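# Slide out the tray of the unbanded slide box

## Task

Push the inner tray of the slide box that has no band out of its sleeve so that several centimetres of tray stick out, and leave it resting that way on its own, not held by a gripper. If it ends up short of that, more extension is still better than less. The banded slide box has to stay roughly in its original spot with its tray fully closed, otherwise the task counts as failed.

## Robot and tools

Robot: two arms named left_arm and right_arm, each with a parallel two-finger gripper. In the shared scene frame the origin sits on the table top midway between the arms, +z is up, +x reaches out across the table, and left_arm is mounted on the +y side (base near y = +0.322, right_arm base near y = -0.262). The names left and right do not refer to image sides. Mounting plates and the metal frame behind the arms are fixed obstacles and count as part of the nearby arm for clearance warnings.

Gripper axes: the fingers point along the gripper's +z, and they close and open along its y axis. The reported hand position is the spot between the finger pads, about 1 cm short of the tips. Reported positions can be slightly wrong, more so when the arm is stretched out.

execute_actions(actions): a list of actions run one after another. Each action is a table of at most 15 rows; each row lasts one control step of 1/30 s, and if fewer than 15 rows are given the final row repeats to fill the action. Every row is one flat list of 14 numbers, each within -1 to 1, always for both arms: left_arm dx, dy, dz, rx, ry, rz, opening, then right_arm dx, dy, dz, rx, ry, rz, opening. The first six per arm are an offset, in that gripper's own axes, from the gripper pose measured when the action began (for the first action in a call, the last pose a result reported). Every row refers back to that same starting pose, not to the row before it. Scale: 1.0 equals 0.6 m for dx, dy, dz and 180 degrees for the rotation vector rx, ry, rz. The opening is absolute, not an offset: +1 is fully open (0.094 m) and -1 is closed. An empty list just returns the current state and pictures.

Per control step the command is clipped to at most 70 mm and 16 degrees from where the gripper really is, so long reaches need several actions; after an action the arm only continues to its last clipped pose. Position wins over orientation when both cannot be met. Arms tend to finish a centimetre or more low; sending zero offsets repeatedly lets them sag. To hold an arm still, send the offset back to its desired pose in the first call of a reply, then zeros, raising the aim if it still hangs low.

move(target, speed, blocking): target is one 14-number row in the same layout and scale as above, an offset in each gripper's own axes from the pose in the latest result that showed one. Both grippers travel straight lines, finishing together, in 0.5 to 10 s; longer paths are cut off at 10 s. speed is the top path speed in m/s, 0.002 to 0.5 (default 0.25); rotation is capped at twice that number in rad/s. Openings are applied at the start. Paths ignore obstacles and the other arm, and grippers can lag, drift or overshoot speed, especially near full reach. Faster moves and targets set deeper past a contact push harder. blocking=false returns after 0.5 s while motion continues; until a result shows it has finished, new rows and moves are refused, so call wait or stop first.

wait(seconds): 0 to 10 s, the arms keep their last command; returns early if a running move ends. stop(): brakes a running move, needing some distance; fingers keep moving. zoom_image(camera, region): a closer look at [x0, y0, x1, y1] pixels (origin top-left, at most 504 by 504) of cam_high, cam_low, cam_left_wrist or cam_right_wrist. read_manual(section): only licence texts, no motion. finished_scene(scene): ends the scene irreversibly after the last command is held; the result says whether the task succeeded. Replying without a tool call also ends things.

Results: a state line per arm with end_effector_position (m) and end_effector_quat_wxyz in the scene frame; Joint positions (last value is finger opening in metres); joint torques, which are offset and noisy; grip_measured on the same scale as the commanded opening; Hand target lines showing where the controller currently drives each gripper; and images from the four cameras (each 504x504). A move adds a move: line with its outcome (done, off_target, moving, held, fault) plus limits such as paced (pose was clipped) or held (a check blocked steps, after which the arm may jump faster), and each gripper's remaining distance. If only one arm is named, the other finished normally. pose unreachable means the clearance check altered that arm's command. FAULT lines mean an arm stopped.

Gripping: fingers go to where grip_measured reads the commanded value; to hold something, command roughly 0.03 below the measured opening. Readings may be off by about 1 mm. Camera calibration matrices are supplied in OpenCV form and may be slightly off.

Avoid: knocking anything off the table, bumping or disturbing the banded box or opening its tray, letting the arms collide or press each other, slamming, dropping, and hard shoves. Holding loads heats motors; a MOTOR HOT warning appears from 85 °C and at 100 °C the arm goes limp. Brief external tugs or pushes may occur. The tray must stay extended after the grippers let go.

Each tool is called after "Call:" as name(argument=value, ...), one argument or row to a line, values as JSON.

## Session

Call:
execute_actions(
  actions=[],
)

Scene clock: 0.00 s.
left_arm: end_effector_position=(+0.2705, +0.5772, +0.3391) grip_measured=+1.000 end_effector_quat_wxyz=(+0.045, -0.183, +0.867, +0.461) | right_arm: end_effector_position=(+0.5122, -0.8052, +0.2241) grip_measured=+1.000 end_effector_quat_wxyz=(+0.639, +0.634, +0.137, -0.413)
Joint positions: left_arm=[ 0.479  1.147  1.156 -1.246 -0.922  0.104  0.094] | right_arm=[-0.802  2.239  1.593  1.235  1.281  0.213  0.094]
Joint velocities: left_arm=[ 0.005 -0.005 -0.002 -0.012  0.022 -0.051  0.   ] | right_arm=[-0.015 -0.015  0.002 -0.017  0.022  0.022  0.   ]
Joint torques (N m, as the arm reports them, + toward a larger angle): no reading
Motor temperatures (°C, as the motors report them): left_arm=[23 24 23 21 24 23] | right_arm=[24 23 21 20 20 24]
Hand target (left_arm): +0.275, +0.579, +0.347; +0.053, -0.187, +0.865, +0.462
Hand target (right_arm): +0.515, -0.807, +0.227; +0.642, +0.634, +0.132, -0.411

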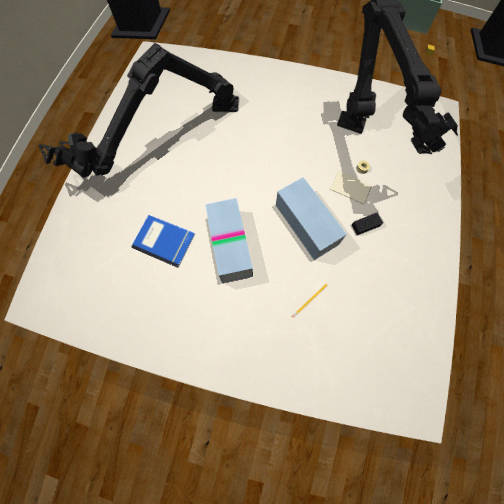

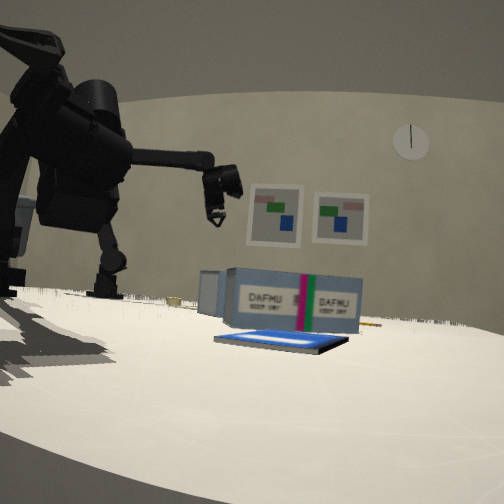

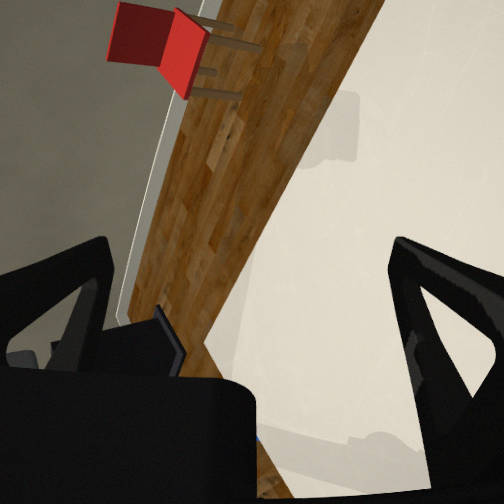

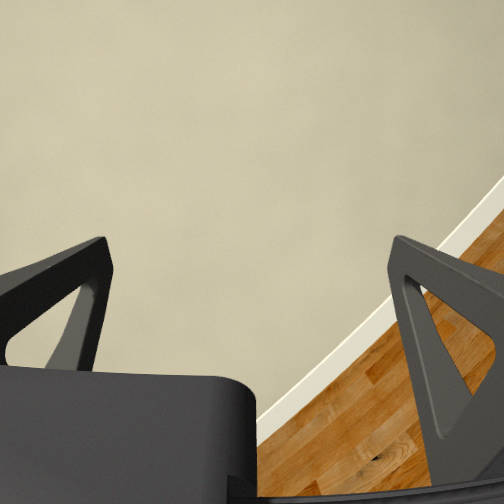

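Call:
zoom_image(
  camera="cam_high",
  region=[190, 150, 400, 300],
)

Call:
zoom_image(
  camera="cam_low",
  region=[180, 250, 390, 350],
)

Region (190, 150, 400, 300) of cam_high's 504x504 image, scaled by 2.400, with more detail than that image has; it fills the top 360 rows of this view, and the rest is white.

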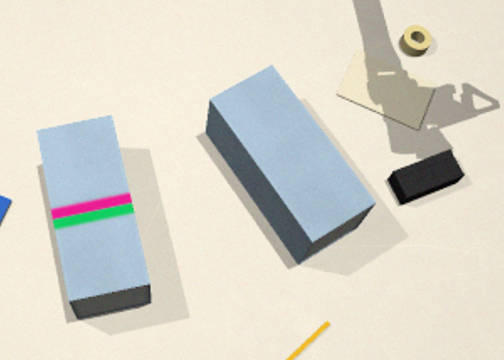

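Region (180, 250, 390, 350) of cam_low's 504x504 image, scaled by 2.400, with more detail than that image has; it fills the top 240 rows of this view, and the rest is white.

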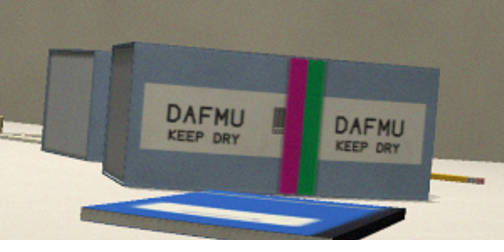

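Call:
move(
  target=[-0.218,-0.638,-0.3755,0.272,0.145,-0.108,1,-0.688,-0.405,-0.98,-0.8,0.374,-0.113,-1],
  speed=0.3,
)

Scene clock: 6.40 s.
left_arm: end_effector_position=(+0.5343, +0.2471, +0.1943) grip_measured=+1.000 end_effector_quat_wxyz=(-0.013, -0.378, +0.926, +0.010) | right_arm: end_effector_position=(+0.2759, -0.0884, +0.2055) grip_measured=-0.985 end_effector_quat_wxyz=(+0.545, -0.307, +0.747, +0.225)
Joint positions: left_arm=[-0.007  1.86   1.77  -1.514 -0.004 -0.908  0.094] | right_arm=[ 0.188  0.454  0.255 -0.135 -0.376 -0.124  0.001]
Joint velocities: left_arm=[-0.005  0.005  0.002 -0.007  0.051 -0.007  0.   ] | right_arm=[ 0.005 -0.015  0.002  0.002 -0.007 -0.007  0.001]
Joint torques (N m, as the arm reports them, + toward a larger angle): left_arm=[ -0.76 -15.21  14.75   1.    -0.14   0.01] | right_arm=[ 0.24  1.28 13.8   1.03  0.03 -0.2 ]
Motor temperatures (°C, as the motors report them): left_arm=[23 24 27 21 24 23] | right_arm=[24 24 23 20 20 24]
Hand target (left_arm): +0.553, +0.237, +0.201; +0.005, -0.380, +0.925, -0.002
Hand target (right_arm): +0.282, -0.085, +0.231; +0.559, -0.313, +0.736, +0.221
Off the commanded pose (left_arm): 0.021 m, 2 deg.
Off the commanded pose (right_arm): 0.048 m, 3 deg.
move: off_target (left_arm, right_arm)
camera_calibration (this result's frames):
cam_left_wrist: T_world_to_cam=[[0.70086, -0.712049, -0.0421961, -0.188987], [-0.547848, -0.575236, 0.607426, 0.318576], [-0.45679, -0.402604, -0.793255, 0.623726], [0, 0, 0, 1]] pos_world=[0.591897, 0.299802, 0.293287]
cam_right_wrist: T_world_to_cam=[[0.70313, -0.710932, -0.0135666, -0.249278], [-0.574669, -0.55692, -0.599663, 0.234184], [0.418764, 0.429437, -0.800138, 0.208603], [0, 0, 0, 1]] pos_world=[0.222498, -0.13638, 0.303961]

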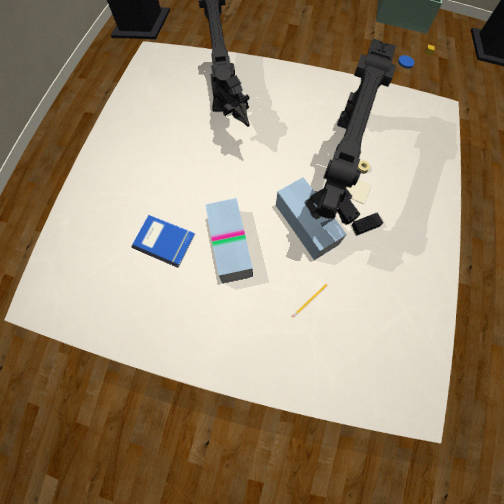

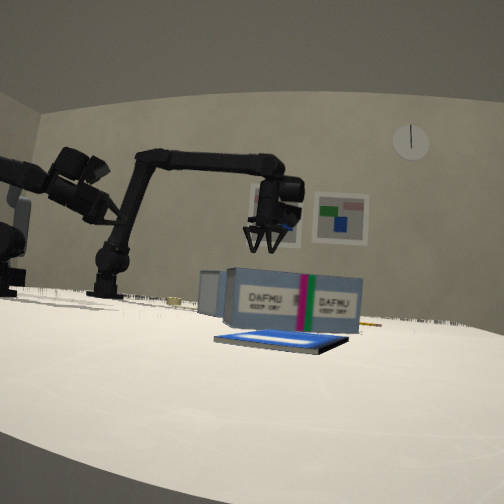

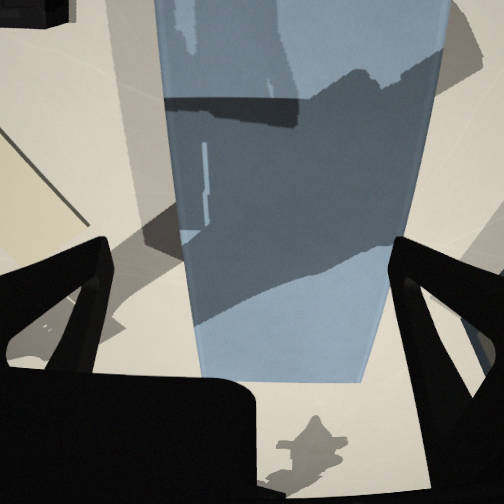

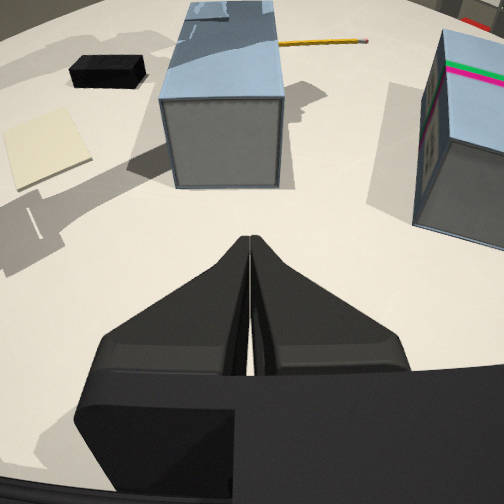

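Call:
move(
  target=[0,-0.033,0.085,0,0,0,1,0.124,0.059,0.355,0,-0.015,0,-1],
  speed=0.2,
)

Scene clock: 8.27 s.
left_arm: end_effector_position=(+0.5460, +0.2424, +0.1601) grip_measured=+1.000 end_effector_quat_wxyz=(-0.006, -0.379, +0.926, +0.006) | right_arm: end_effector_position=(+0.3718, +0.0577, +0.0623) grip_measured=-0.985 end_effector_quat_wxyz=(+0.549, -0.312, +0.744, +0.221)
Joint positions: left_arm=[-0.012  1.894  1.73  -1.423 -0.004 -0.914  0.094] | right_arm=[ 0.509  1.674  0.412  0.956 -0.069 -0.037  0.001]
Joint velocities: left_arm=[ 0.005 -0.015  0.007 -0.007  0.037 -0.066  0.   ] | right_arm=[-0.005 -0.005 -0.032  0.017 -0.11   0.007  0.   ]
Joint torques (N m, as the arm reports them, + toward a larger angle): left_arm=[ -1.25 -15.4    9.22   1.09  -0.23  -0.02] | right_arm=[ 0.3  -9.73  5.81  2.61  0.08  0.07]
Motor temperatures (°C, as the motors report them): left_arm=[23 25 27 21 24 23] | right_arm=[24 24 23 20 20 24]
Hand target (left_arm): +0.546, +0.234, +0.143; -0.013, -0.378, +0.926, +0.010
Hand target (right_arm): +0.378, +0.066, +0.074; +0.563, -0.303, +0.733, +0.230
Off the commanded pose (left_arm): 0.020 m, 1 deg.
Off the commanded pose (right_arm): 0.012 m, 3 deg.
move: off_target (left_arm, right_arm)
camera_calibration (this result's frames):
cam_left_wrist: T_world_to_cam=[[0.702007, -0.711592, -0.0286891, -0.204859], [-0.557701, -0.574348, 0.599245, 0.34955], [-0.442895, -0.404674, -0.800052, 0.594046], [0, 0, 0, 1]] pos_world=[0.601857, 0.295382, 0.259925]
cam_right_wrist: T_world_to_cam=[[0.705319, -0.708883, 0.00311814, -0.216711], [-0.564027, -0.563845, -0.603285, 0.281404], [0.429416, 0.423749, -0.79752, -0.0127159], [0, 0, 0, 1]] pos_world=[0.31703, 0.0104341, 0.160301]

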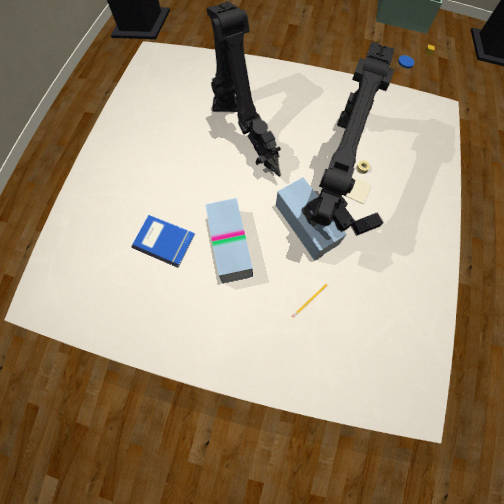

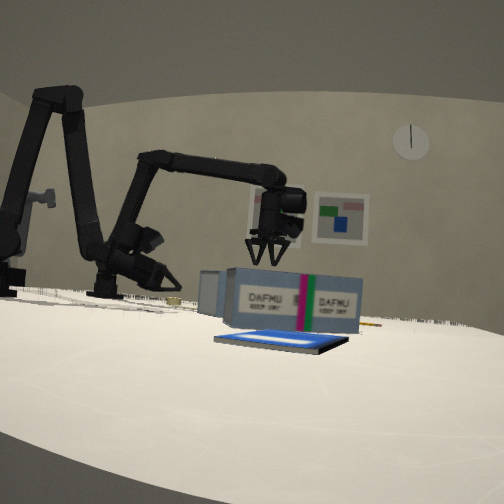

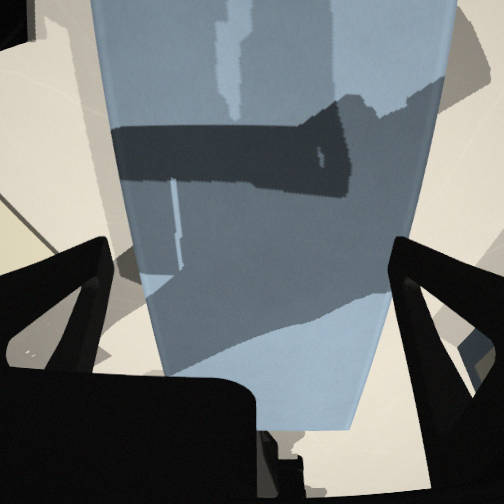

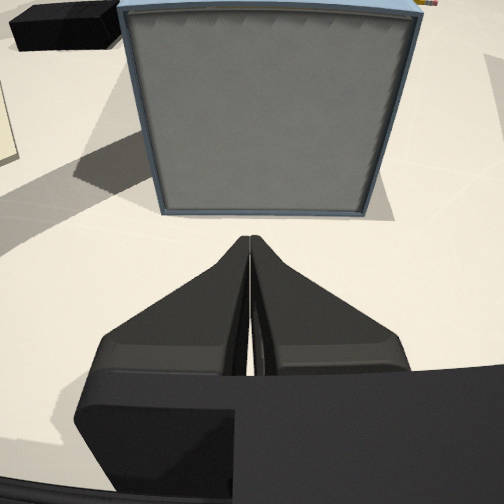

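Call:
move(
  target=[0,-0.025,0.11,0,0,0,0.5,0.0,-0.012,0.04,0,-0.015,0,-1],
  speed=0.06,
)

Scene clock: 10.17 s.
left_arm: end_effector_position=(+0.5570, +0.2408, +0.1297) grip_measured=+0.502 end_effector_quat_wxyz=(+0.011, -0.380, +0.925, -0.004) | right_arm: end_effector_position=(+0.3828, +0.0643, +0.0496) grip_measured=-0.985 end_effector_quat_wxyz=(+0.553, -0.311, +0.739, +0.225)
Joint positions: left_arm=[-0.012  1.914  1.68  -1.313 -0.004 -0.917  0.071] | right_arm=[ 0.5    1.76   0.445  1.024 -0.083 -0.036  0.001]
Joint velocities: left_arm=[-0.005 -0.005 -0.002 -0.007 -0.007  0.037  0.001] | right_arm=[-0.015 -0.015 -0.027  0.012 -0.007 -0.022  0.   ]
Joint torques (N m, as the arm reports them, + toward a larger angle): left_arm=[ -0.96 -13.81   7.92   1.73  -0.25   0.01] | right_arm=[-0.72 -9.6   5.64  2.63 -0.13 -0.07]
Motor temperatures (°C, as the motors report them): left_arm=[23 25 27 21 24 23] | right_arm=[24 24 23 20 20 24]
Hand target (left_arm): +0.554, +0.233, +0.095; -0.006, -0.379, +0.926, +0.006
Hand target (right_arm): +0.393, +0.069, +0.056; +0.566, -0.306, +0.731, +0.228
Off the commanded pose (left_arm): 0.037 m, 2 deg.
Off the commanded pose (right_arm): 0.013 m, 2 deg.
move: off_target (left_arm, right_arm)
camera_calibration (this result's frames):
cam_left_wrist: T_world_to_cam=[[0.704686, -0.709516, 0.00223625, -0.220556], [-0.578692, -0.572923, 0.580409, 0.386832], [-0.410528, -0.4103, -0.814322, 0.559156], [0, 0, 0, 1]] pos_world=[0.608828, 0.294559, 0.231306]
cam_right_wrist: T_world_to_cam=[[0.70796, -0.706253, -0.000449458, -0.220771], [-0.55709, -0.558045, -0.615009, 0.281238], [0.434101, 0.435652, -0.78852, -0.0334185], [0, 0, 0, 1]] pos_world=[0.327479, 0.0155818, 0.146513]

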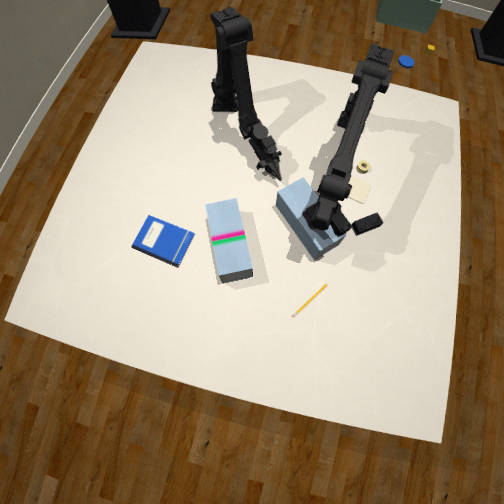

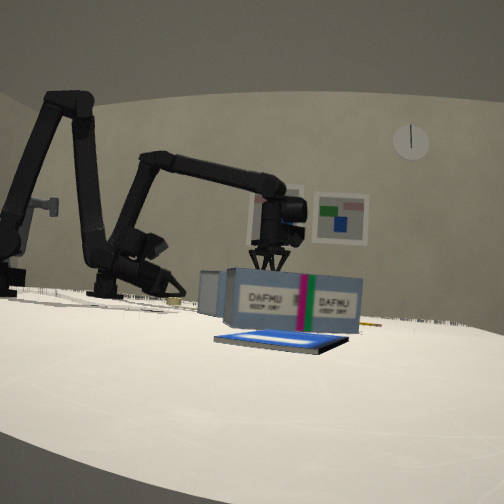

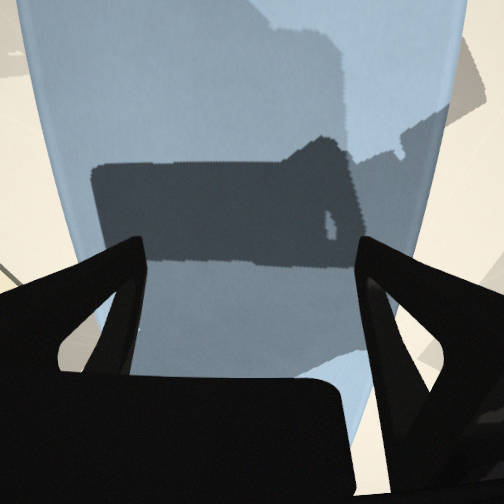

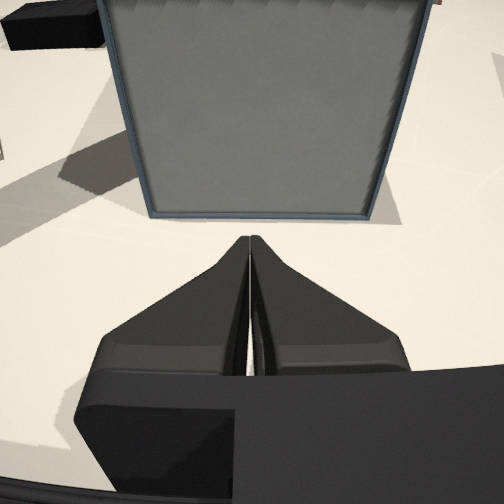

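Call:
move(
  target=[0,0,0.08,0,0,0,0.5,-0.044,-0.008,0.073,0,-0.01,0,-1],
  speed=0.05,
)

Scene clock: 11.63 s.
left_arm: end_effector_position=(+0.5564, +0.2409, +0.1304) grip_measured=+0.502 end_effector_quat_wxyz=(+0.031, -0.380, +0.924, -0.016) | right_arm: end_effector_position=(+0.4144, +0.0908, +0.0676) grip_measured=-0.985 end_effector_quat_wxyz=(+0.569, -0.307, +0.727, +0.230)
Joint positions: left_arm=[-0.012  1.883  1.633 -1.251 -0.004 -0.917  0.071] | right_arm=[ 0.5    1.775  0.55   0.975 -0.083 -0.036  0.001]
Joint velocities: left_arm=[-0.015  0.005 -0.002  0.007  0.007 -0.022  0.001] | right_arm=[ 0.005  0.005 -0.002 -0.002  0.037  0.051 -0.001]
Joint torques (N m, as the arm reports them, + toward a larger angle): left_arm=[  0.41 -12.44   7.37   2.5   -0.25   0.14] | right_arm=[ -0.07 -10.56   6.46   1.1   -0.05  -0.03]
Motor temperatures (°C, as the motors report them): left_arm=[23 25 27 21 24 23] | right_arm=[24 24 23 20 20 24]
Hand target (left_arm): +0.555, +0.241, +0.083; +0.011, -0.380, +0.925, -0.004
Hand target (right_arm): +0.421, +0.096, +0.063; +0.565, -0.307, +0.731, +0.230
Off the commanded pose (left_arm): 0.049 m, 3 deg.
Off the commanded pose (right_arm): 0.010 m, 1 deg.
move: off_target (left_arm)
camera_calibration (this result's frames):
cam_left_wrist: T_world_to_cam=[[0.70373, -0.709384, 0.0392393, -0.224386], [-0.604909, -0.56929, 0.556772, 0.402875], [-0.372626, -0.415553, -0.829738, 0.541744], [0, 0, 0, 1]] pos_world=[0.603477, 0.2953, 0.234002]
cam_right_wrist: T_world_to_cam=[[0.707914, -0.706291, 0.00325744, -0.224631], [-0.536797, -0.541017, -0.647417, 0.3169], [0.459027, 0.456567, -0.762129, -0.0584667], [0, 0, 0, 1]] pos_world=[0.355969, 0.0394877, 0.161339]

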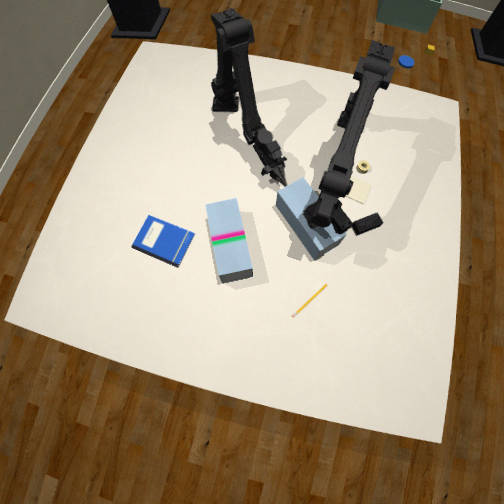

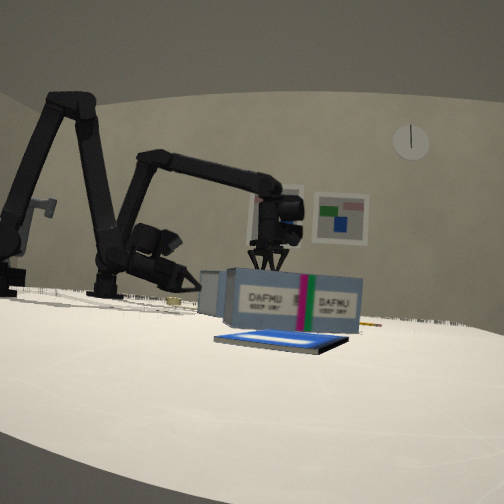

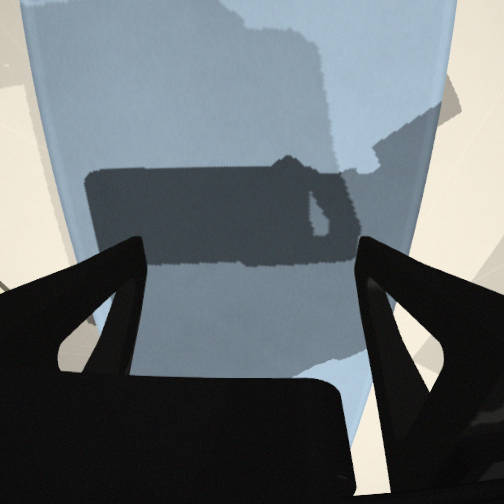

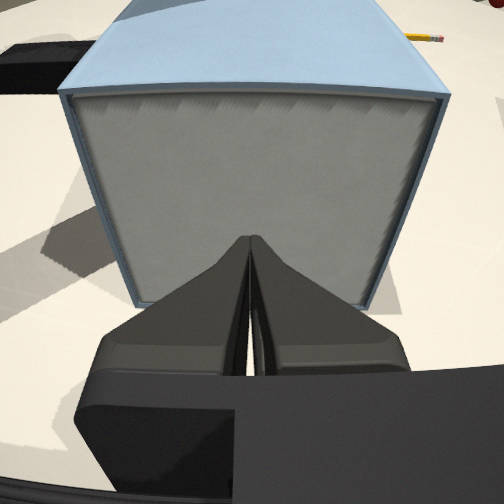

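Call:
move(
  target=[0,0,0.08,0,0.02,0,0.5,0.007,0,0.105,0,0,0,-1],
  speed=0.04,
)

Scene clock: 13.60 s.
left_arm: end_effector_position=(+0.5689, +0.2462, +0.1335) grip_measured=+0.502 end_effector_quat_wxyz=(+0.046, -0.381, +0.923, -0.042) | right_arm: end_effector_position=(+0.4504, +0.1184, +0.0615) grip_measured=-0.985 end_effector_quat_wxyz=(+0.580, -0.301, +0.721, +0.228)
Joint positions: left_arm=[ 0.009  1.879  1.632 -1.202  0.029 -0.901  0.071] | right_arm=[ 0.5    1.872  0.675  0.973 -0.07  -0.036  0.001]
Joint velocities: left_arm=[ 0.005 -0.015  0.002 -0.002 -0.007  0.022 -0.   ] | right_arm=[ 0.005 -0.005  0.007 -0.007 -0.007 -0.081 -0.   ]
Joint torques (N m, as the arm reports them, + toward a larger angle): left_arm=[ -0.34 -12.43   7.58   0.91   0.4    0.11] | right_arm=[  1.18 -10.53   8.15   0.58   0.    -0.03]
Motor temperatures (°C, as the motors report them): left_arm=[23 25 27 21 24 23] | right_arm=[24 24 23 20 20 24]
Hand target (left_arm): +0.557, +0.241, +0.085; +0.003, -0.380, +0.925, -0.028
Hand target (right_arm): +0.455, +0.133, +0.050; +0.569, -0.307, +0.727, +0.230
Off the commanded pose (left_arm): 0.052 m, 5 deg.
Off the commanded pose (right_arm): 0.021 m, 2 deg.
move: off_target (left_arm, right_arm)
camera_calibration (this result's frames):
cam_left_wrist: T_world_to_cam=[[0.701463, -0.705725, 0.0995079, -0.237236], [-0.630434, -0.54929, 0.548483, 0.422406], [-0.33242, -0.447473, -0.83022, 0.536204], [0, 0, 0, 1]] pos_world=[0.610956, 0.304536, 0.237092]
cam_right_wrist: T_world_to_cam=[[0.699104, -0.714972, 0.00832385, -0.225931], [-0.529561, -0.52556, -0.665846, 0.343362], [0.480436, 0.461088, -0.746043, -0.103427], [0, 0, 0, 1]] pos_world=[0.38947, 0.0666117, 0.153346]

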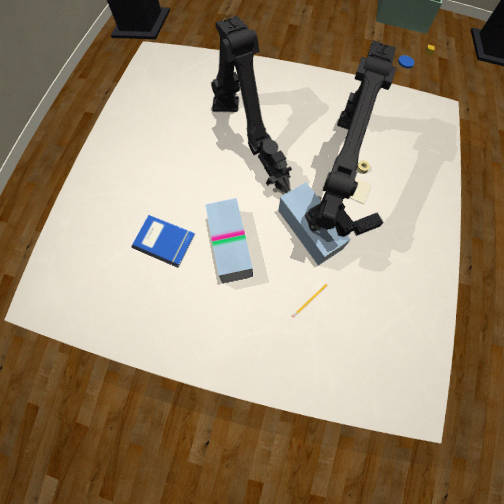

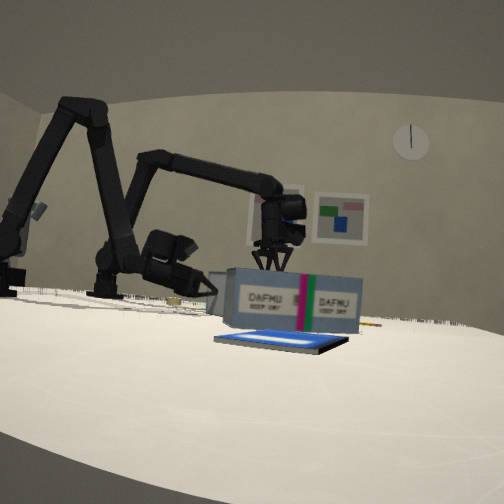

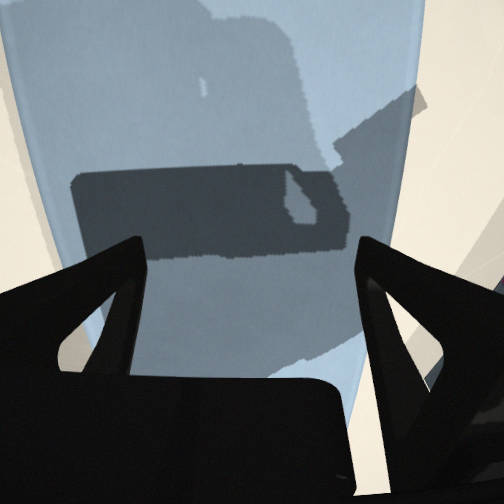

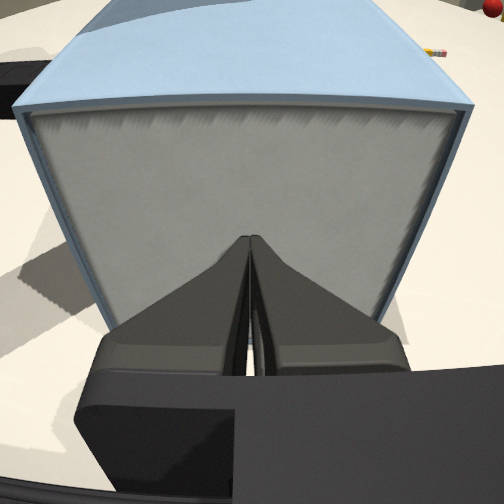

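Call:
execute_actions(
  actions=[
    [[0.02,0.01,-0.03,-0.02,0.03,0,0.3,-0.01,0.01,-0.015,0,0,0,-1]],
    [[0.04,0.02,0,-0.01,0,0,0.3,0,0,0,0,0,0,-1]],
    [[0,0,0.06,0,0,0,0.3,0,0,0,0,0,0,-1]],
    [[0.04,0,0.115,0,0,0,0.3,0,0,0,0,0,0,-1]],
  ],
)

Scene clock: 16.00 s.
left_arm: end_effector_position=(+0.5192, +0.2401, +0.1311) grip_measured=+0.302 end_effector_quat_wxyz=(+0.046, -0.385, +0.921, -0.045) | right_arm: end_effector_position=(+0.4443, +0.1162, +0.0695) grip_measured=-0.985 end_effector_quat_wxyz=(+0.584, -0.300, +0.719, +0.228)
Joint positions: left_arm=[-0.012  1.756  1.449 -1.139  0.031 -0.931  0.061] | right_arm=[ 0.507  1.844  0.655  0.973 -0.06  -0.036  0.001]
Joint velocities: left_arm=[-0.005 -0.015 -0.007  0.002  0.022 -0.051 -0.002] | right_arm=[-0.005 -0.015  0.002 -0.027 -0.007 -0.022  0.   ]
Joint torques (N m, as the arm reports them, + toward a larger angle): left_arm=[-2.68 -9.26  5.58  1.83  0.21 -0.09] | right_arm=[ -0.15 -13.54   4.77   1.72  -0.02  -0.06]
Motor temperatures (°C, as the motors report them): left_arm=[23 25 27 21 24 23] | right_arm=[24 24 23 20 20 24]
Hand target (left_arm): +0.500, +0.223, +0.068; -0.004, -0.381, +0.924, -0.022
Hand target (right_arm): +0.444, +0.116, +0.069; +0.584, -0.300, +0.719, +0.228
Off the commanded pose (left_arm): 0.072 m, 6 deg; position clipped at the last step of the last action.
Off the commanded pose (right_arm): 0.000 m, 0 deg.
camera_calibration (this result's frames):
cam_left_wrist: T_world_to_cam=[[0.707135, -0.69929, 0.104659, -0.211576], [-0.626868, -0.551538, 0.550311, 0.387479], [-0.327103, -0.454752, -0.828374, 0.513642], [0, 0, 0, 1]] pos_world=[0.560525, 0.299336, 0.234397]
cam_right_wrist: T_world_to_cam=[[0.697015, -0.716971, 0.0110797, -0.222347], [-0.525811, -0.521559, -0.671937, 0.342552], [0.487538, 0.462524, -0.740526, -0.097217], [0, 0, 0, 1]] pos_world=[0.382494, 0.0642099, 0.160645]

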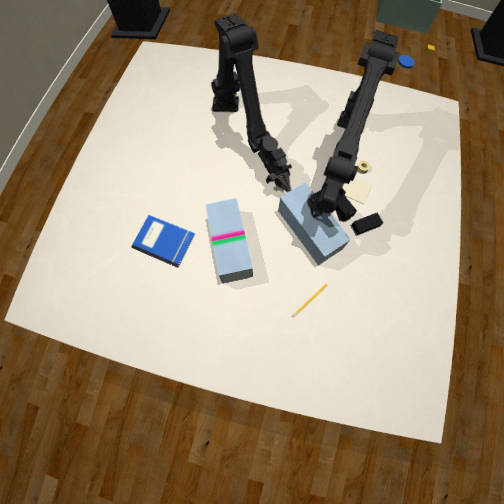

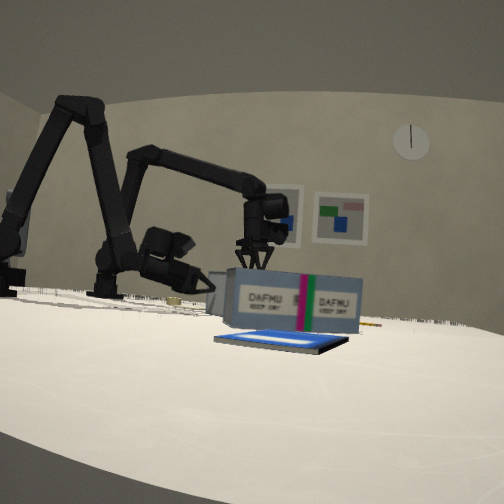

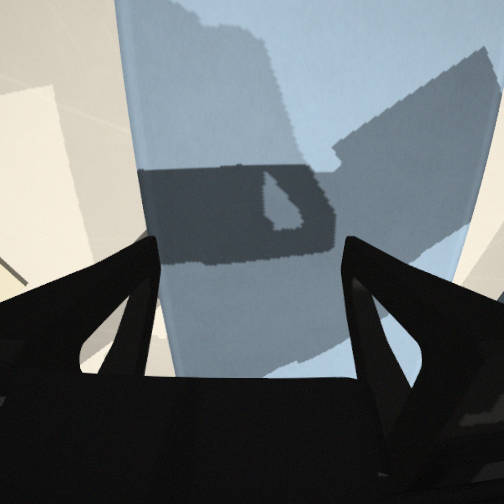

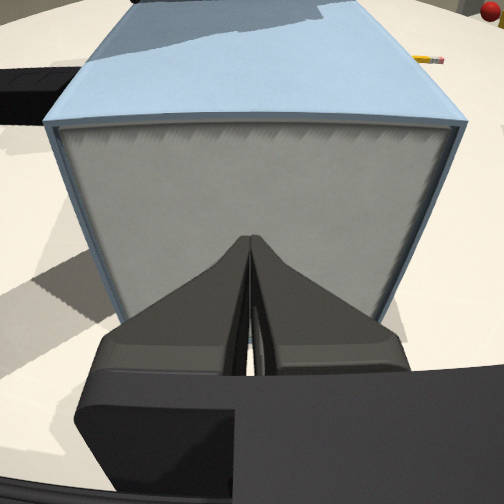

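Call:
execute_actions(
  actions=[
    [[0,-0.015,-0.025,-0.02,0.02,0,0.1,0,0,0,0,0,0,-1]],
    [[0,-0.03,0.0,0,0,0,0.1,0,0,0,0,0,0,-1]],
    [[0,0,0.07,0,0,0,0.1,0.02,0,0.005,0,0,0,-1]],
    [[0.04,0,0.115,0,0,0,0.1,0.01,0,0.02,0,0,0,-1]],
    [[0.05,0,0.115,0,0,0,0.1,0.0,0,0.03,0,0,0,-1]],
    [[0.05,0,0.115,0,0,0,0.1,0.0,0,0.035,0,0,0,-1]],
  ],
)

Scene clock: 19.13 s.
left_arm: end_effector_position=(+0.5327, +0.2305, +0.1372) grip_measured=+0.102 end_effector_quat_wxyz=(+0.169, -0.398, +0.897, -0.094) | right_arm: end_effector_position=(+0.4576, +0.1237, +0.0468) grip_measured=-0.985 end_effector_quat_wxyz=(+0.578, -0.298, +0.726, +0.221)
Joint positions: left_arm=[-0.044  1.648  1.278 -0.813 -0.031 -0.999  0.052] | right_arm=[ 0.505  1.922  0.704  0.982 -0.049 -0.036  0.001]
Joint velocities: left_arm=[-0.005  0.005  0.017 -0.002 -0.007  0.066 -0.001] | right_arm=[ 0.005  0.005 -0.002  0.007  0.095  0.081  0.001]
Joint torques (N m, as the arm reports them, + toward a larger angle): left_arm=[-2.94 -7.93  6.23  2.14  0.29 -0.08] | right_arm=[  0.17 -12.52   7.26   1.06  -0.18  -0.05]
Motor temperatures (°C, as the motors report them): left_arm=[23 26 27 21 24 23] | right_arm=[24 24 23 20 20 24]
Hand target (left_arm): +0.513, +0.211, +0.072; +0.117, -0.395, +0.908, -0.073
Hand target (right_arm): +0.464, +0.134, +0.043; +0.575, -0.302, +0.727, +0.224
Off the commanded pose (left_arm): 0.079 m, 7 deg; position clipped at the last step of the last action.
Off the commanded pose (right_arm): 0.013 m, 1 deg.
camera_calibration (this result's frames):
cam_left_wrist: T_world_to_cam=[[0.688558, -0.664439, 0.290532, -0.252083], [-0.721338, -0.586343, 0.368612, 0.470599], [-0.0745689, -0.463382, -0.883016, 0.393789], [0, 0, 0, 1]] pos_world=[0.542399, 0.290913, 0.247492]
cam_right_wrist: T_world_to_cam=[[0.688556, -0.72508, 0.0121963, -0.221142], [-0.540921, -0.52473, -0.657315, 0.344843], [0.483006, 0.446002, -0.753517, -0.119231], [0, 0, 0, 1]] pos_world=[0.396391, 0.0737811, 0.139525]

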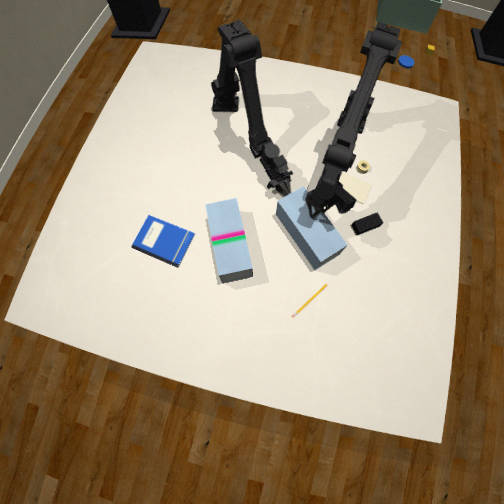

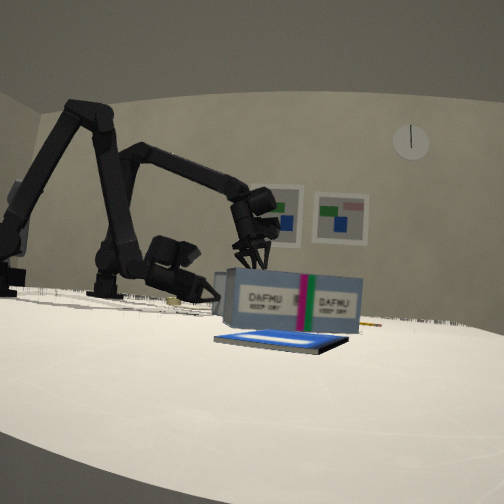

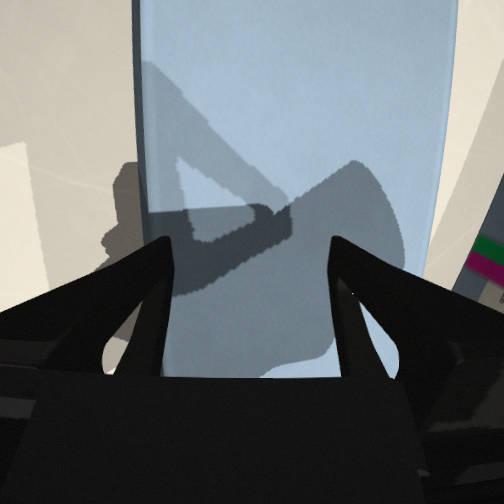

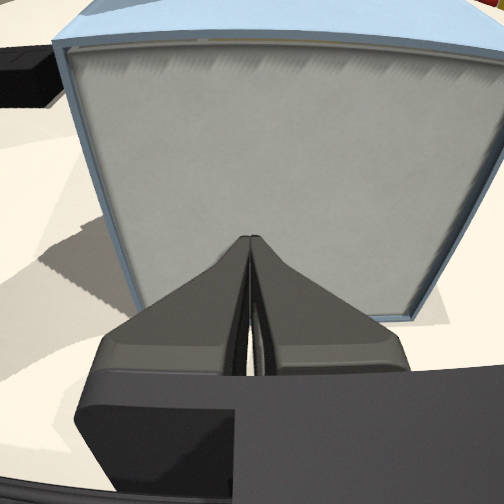

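Call:
move(
  target=[-0.02,-0.02,-0.06,-0.0967,0.0767,0.0156,0.1,-0.015,-0.03,-0.03,0,0,0,-1],
  speed=0.15,
)

Call:
zoom_image(
  camera="cam_high",
  region=[240, 150, 400, 300],
)

Scene clock: 21.13 s.
left_arm: end_effector_position=(+0.5201, +0.2270, +0.1716) grip_measured=+0.102 end_effector_quat_wxyz=(-0.002, -0.382, +0.924, +0.001) | right_arm: end_effector_position=(+0.4588, +0.1043, +0.0603) grip_measured=-0.985 end_effector_quat_wxyz=(+0.582, -0.295, +0.724, +0.226)
Joint positions: left_arm=[-0.044  1.819  1.652 -1.408  0.002 -0.954  0.052] | right_arm=[ 0.466  1.874  0.668  0.982 -0.091 -0.036  0.001]
Joint velocities: left_arm=[-0.005 -0.005 -0.002  0.002  0.066  0.051  0.   ] | right_arm=[-0.005  0.015  0.002  0.002  0.051  0.022  0.001]
Joint torques (N m, as the arm reports them, + toward a larger angle): left_arm=[  1.6  -14.23  14.45  -0.3   -0.11   0.22] | right_arm=[ -0.65 -14.64   4.15   1.11  -0.13  -0.15]
Motor temperatures (°C, as the motors report them): left_arm=[23 26 28 21 24 23] | right_arm=[24 24 23 20 20 24]
Hand target (left_arm): +0.534, +0.233, +0.176; +0.000, -0.383, +0.924, -0.003
Hand target (right_arm): +0.459, +0.100, +0.060; +0.578, -0.298, +0.727, +0.221
Off the commanded pose (left_arm): 0.017 m, 0 deg.
Off the commanded pose (right_arm): 0.004 m, 1 deg.
move: off_target (left_arm)
camera_calibration (this result's frames):
cam_left_wrist: T_world_to_cam=[[0.707686, -0.706332, -0.0165876, -0.203529], [-0.55937, -0.574475, 0.597564, 0.320547], [-0.431608, -0.413609, -0.80165, 0.582001], [0, 0, 0, 1]] pos_world=[0.574535, 0.281108, 0.271637]
cam_right_wrist: T_world_to_cam=[[0.689393, -0.724379, 0.00357412, -0.236191], [-0.538229, -0.515523, -0.666742, 0.342533], [0.484817, 0.457723, -0.74528, -0.103557], [0, 0, 0, 1]] pos_world=[0.397395, 0.0528921, 0.152046]

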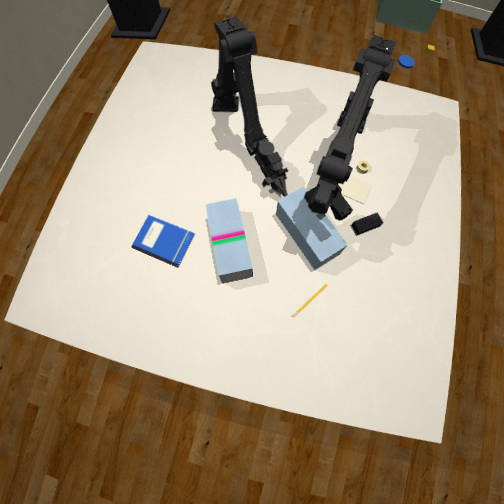

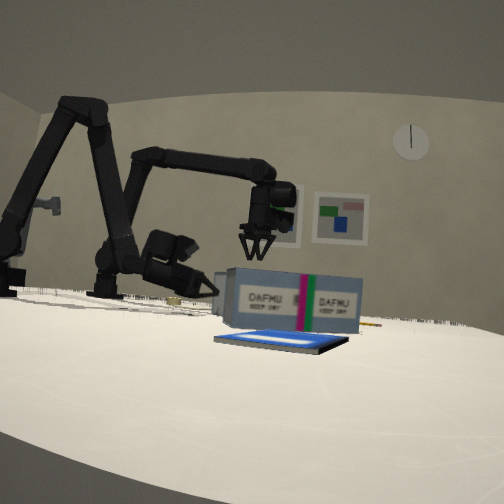

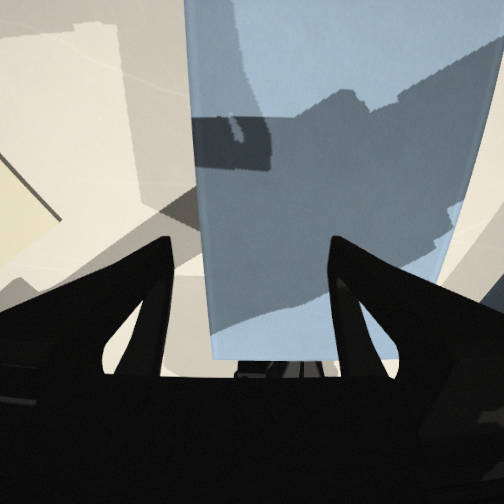

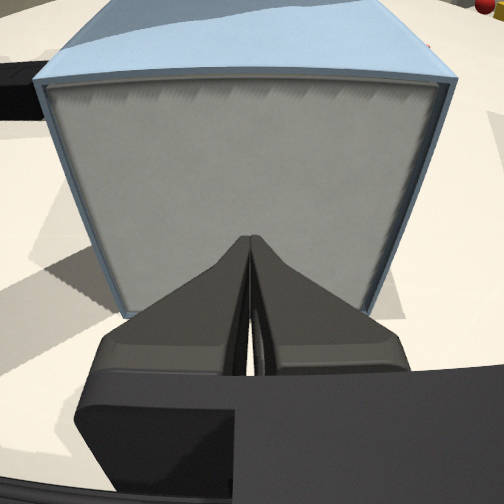

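Region (240, 150, 400, 300) of cam_high's 504x504 image, scaled by 3.150, with more detail than that image has; it fills the top 472 rows of this view, and the rest is white.

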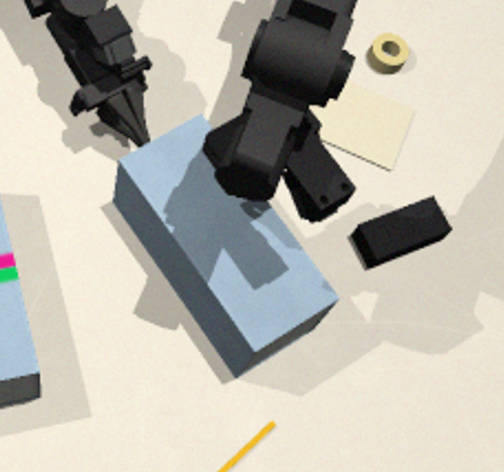

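Call:
move(
  target=[-0.05,-0.08,0.03,0,0,0,0.1,0,0,0.02,0,0,0,-1],
  speed=0.1,
)

Call:
move(
  target=[0,0,0.14,0,0.03,0,0.1,0,0,0.01,0,0,0,-1],
  speed=0.06,
)

Scene clock: 22.27 s.
left_arm: end_effector_position=(+0.5628, +0.2197, +0.1452) grip_measured=+0.102 end_effector_quat_wxyz=(-0.008, -0.382, +0.924, +0.004) | right_arm: end_effector_position=(+0.4604, +0.1055, +0.0615) grip_measured=-0.985 end_effector_quat_wxyz=(+0.583, -0.294, +0.723, +0.227)
Joint positions: left_arm=[-0.044  1.958  1.789 -1.42   0.002 -0.954  0.052] | right_arm=[ 0.466  1.875  0.673  0.982 -0.091 -0.036  0.001]
Joint velocities: left_arm=[ 0.005 -0.005  0.027 -0.012  0.081 -0.037 -0.001] | right_arm=[-0.005  0.015  0.002  0.002 -0.081  0.007 -0.001]
Joint torques (N m, as the arm reports them, + toward a larger angle): left_arm=[  0.09 -16.15  14.4   -0.28  -0.23   0.08] | right_arm=[  0.16 -12.04   6.85   1.3    0.09  -0.06]
Motor temperatures (°C, as the motors report them): left_arm=[23 26 29 21 24 23] | right_arm=[24 24 23 20 20 24]
Hand target (left_arm): +0.575, +0.215, +0.153; -0.002, -0.382, +0.924, +0.000
Hand target (right_arm): +0.467, +0.112, +0.058; +0.582, -0.295, +0.724, +0.226
Off the commanded pose (left_arm): 0.016 m, 1 deg.
Off the commanded pose (right_arm): 0.011 m, 0 deg.
move: off_target (left_arm, right_arm)
camera_calibration (this result's frames):
cam_left_wrist: T_world_to_cam=[[0.707095, -0.706547, -0.0284218, -0.237287], [-0.551005, -0.575732, 0.604091, 0.350644], [-0.443182, -0.411489, -0.796408, 0.581535], [0, 0, 0, 1]] pos_world=[0.618717, 0.273518, 0.244574]
cam_right_wrist: T_world_to_cam=[[0.689381, -0.724388, 0.00394299, -0.236401], [-0.536222, -0.513953, -0.669566, 0.343888], [0.487052, 0.459472, -0.742742, -0.105308], [0, 0, 0, 1]] pos_world=[0.398662, 0.0538826, 0.152971]

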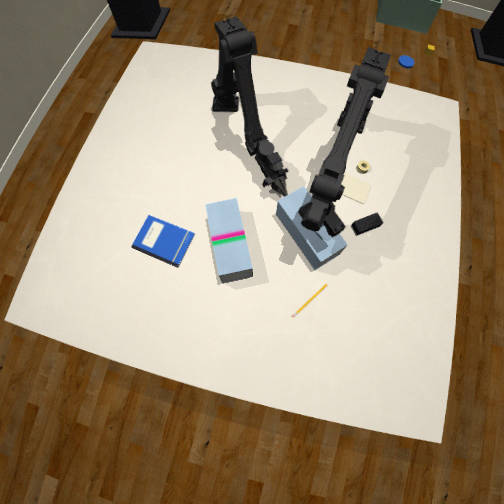

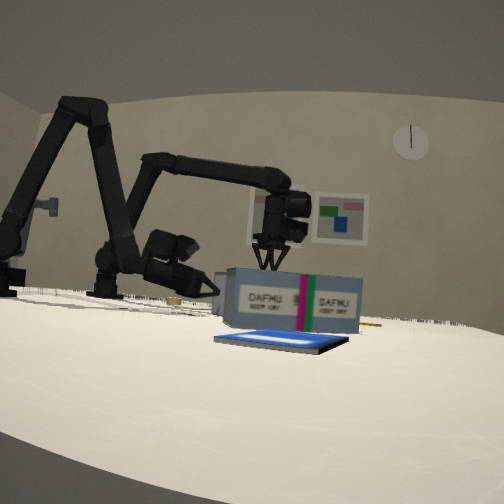

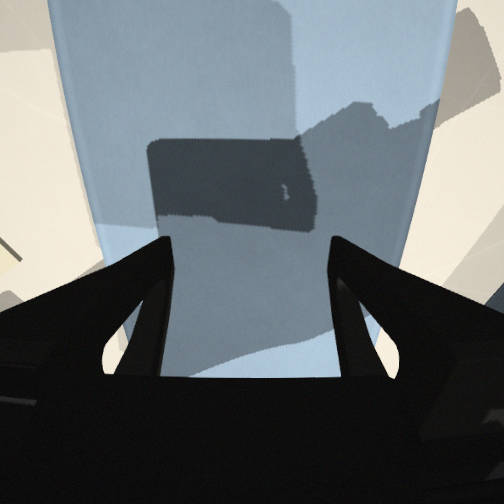

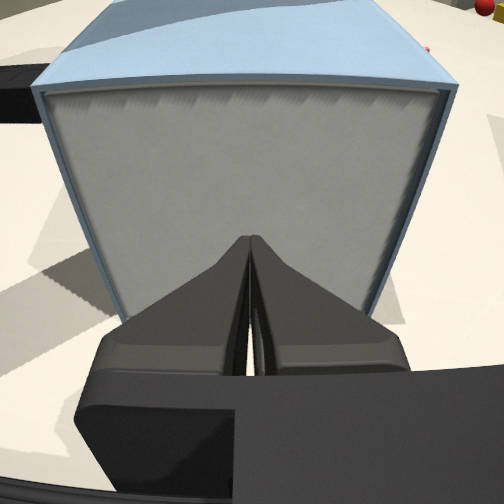

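Scene clock: 23.90 s.
left_arm: end_effector_position=(+0.5616, +0.2137, +0.1294) grip_measured=+0.102 end_effector_quat_wxyz=(-0.015, -0.385, +0.922, -0.033) | right_arm: end_effector_position=(+0.4604, +0.1055, +0.0615) grip_measured=-0.985 end_effector_quat_wxyz=(+0.583, -0.294, +0.723, +0.227)
Joint positions: left_arm=[-0.034  1.948  1.729 -1.344  0.072 -0.951  0.052] | right_arm=[ 0.466  1.875  0.673  0.982 -0.091 -0.036  0.001]
Joint velocities: left_arm=[-0.005  0.005 -0.007  0.007 -0.066 -0.037 -0.   ] | right_arm=[-0.015 -0.015  0.027 -0.012 -0.022 -0.022 -0.001]
Joint torques (N m, as the arm reports them, + toward a larger angle): left_arm=[  1.35 -11.69   6.32   2.3    0.07   0.32] | right_arm=[  0.03 -12.99   5.94   1.51   0.03  -0.06]
Motor temperatures (°C, as the motors report them): left_arm=[23 26 29 21 24 23] | right_arm=[24 25 23 20 20 24]
Hand target (left_arm): +0.556, +0.221, +0.065; -0.052, -0.382, +0.923, -0.014
Hand target (right_arm): +0.464, +0.109, +0.060; +0.583, -0.294, +0.723, +0.227
Off the commanded pose (left_arm): 0.068 m, 5 deg.
Off the commanded pose (right_arm): 0.006 m, 0 deg.
move: off_target (left_arm)
camera_calibration (this result's frames):
cam_left_wrist: T_world_to_cam=[[0.712154, -0.701183, 0.034352, -0.253207], [-0.556476, -0.533998, 0.636538, 0.346017], [-0.427986, -0.472429, -0.77048, 0.567077], [0, 0, 0, 1]] pos_world=[0.615573, 0.275131, 0.225366]
cam_right_wrist: T_world_to_cam=[[0.689381, -0.724388, 0.00394299, -0.236401], [-0.536222, -0.513953, -0.669566, 0.343888], [0.487052, 0.459472, -0.742742, -0.105308], [0, 0, 0, 1]] pos_world=[0.398662, 0.0538826, 0.152971]

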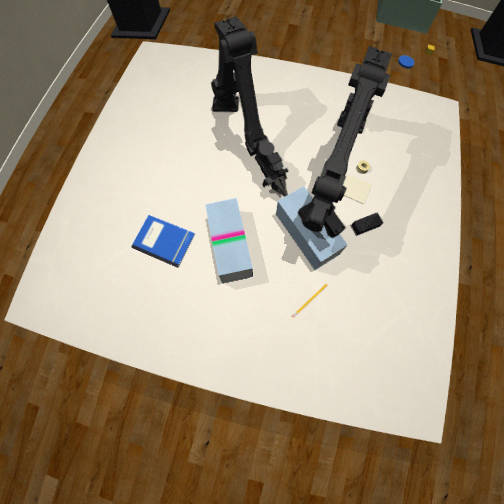

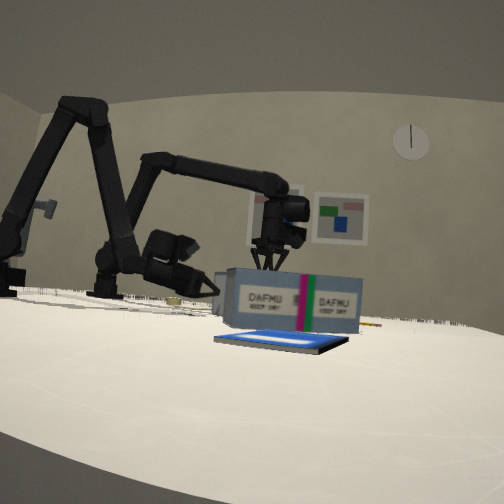

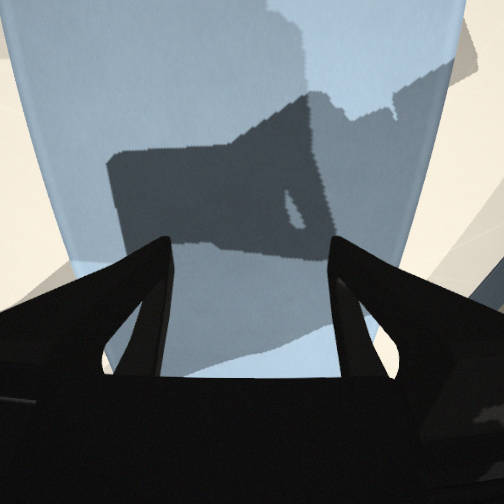

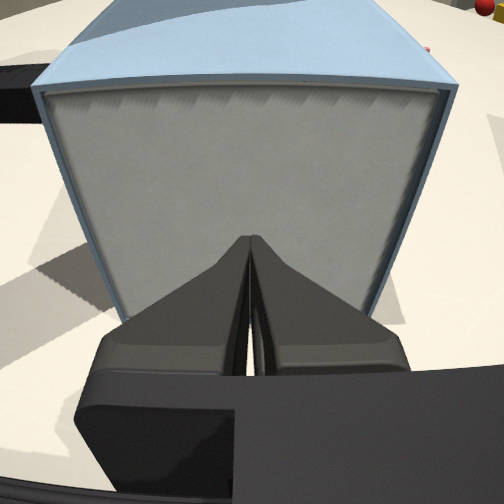

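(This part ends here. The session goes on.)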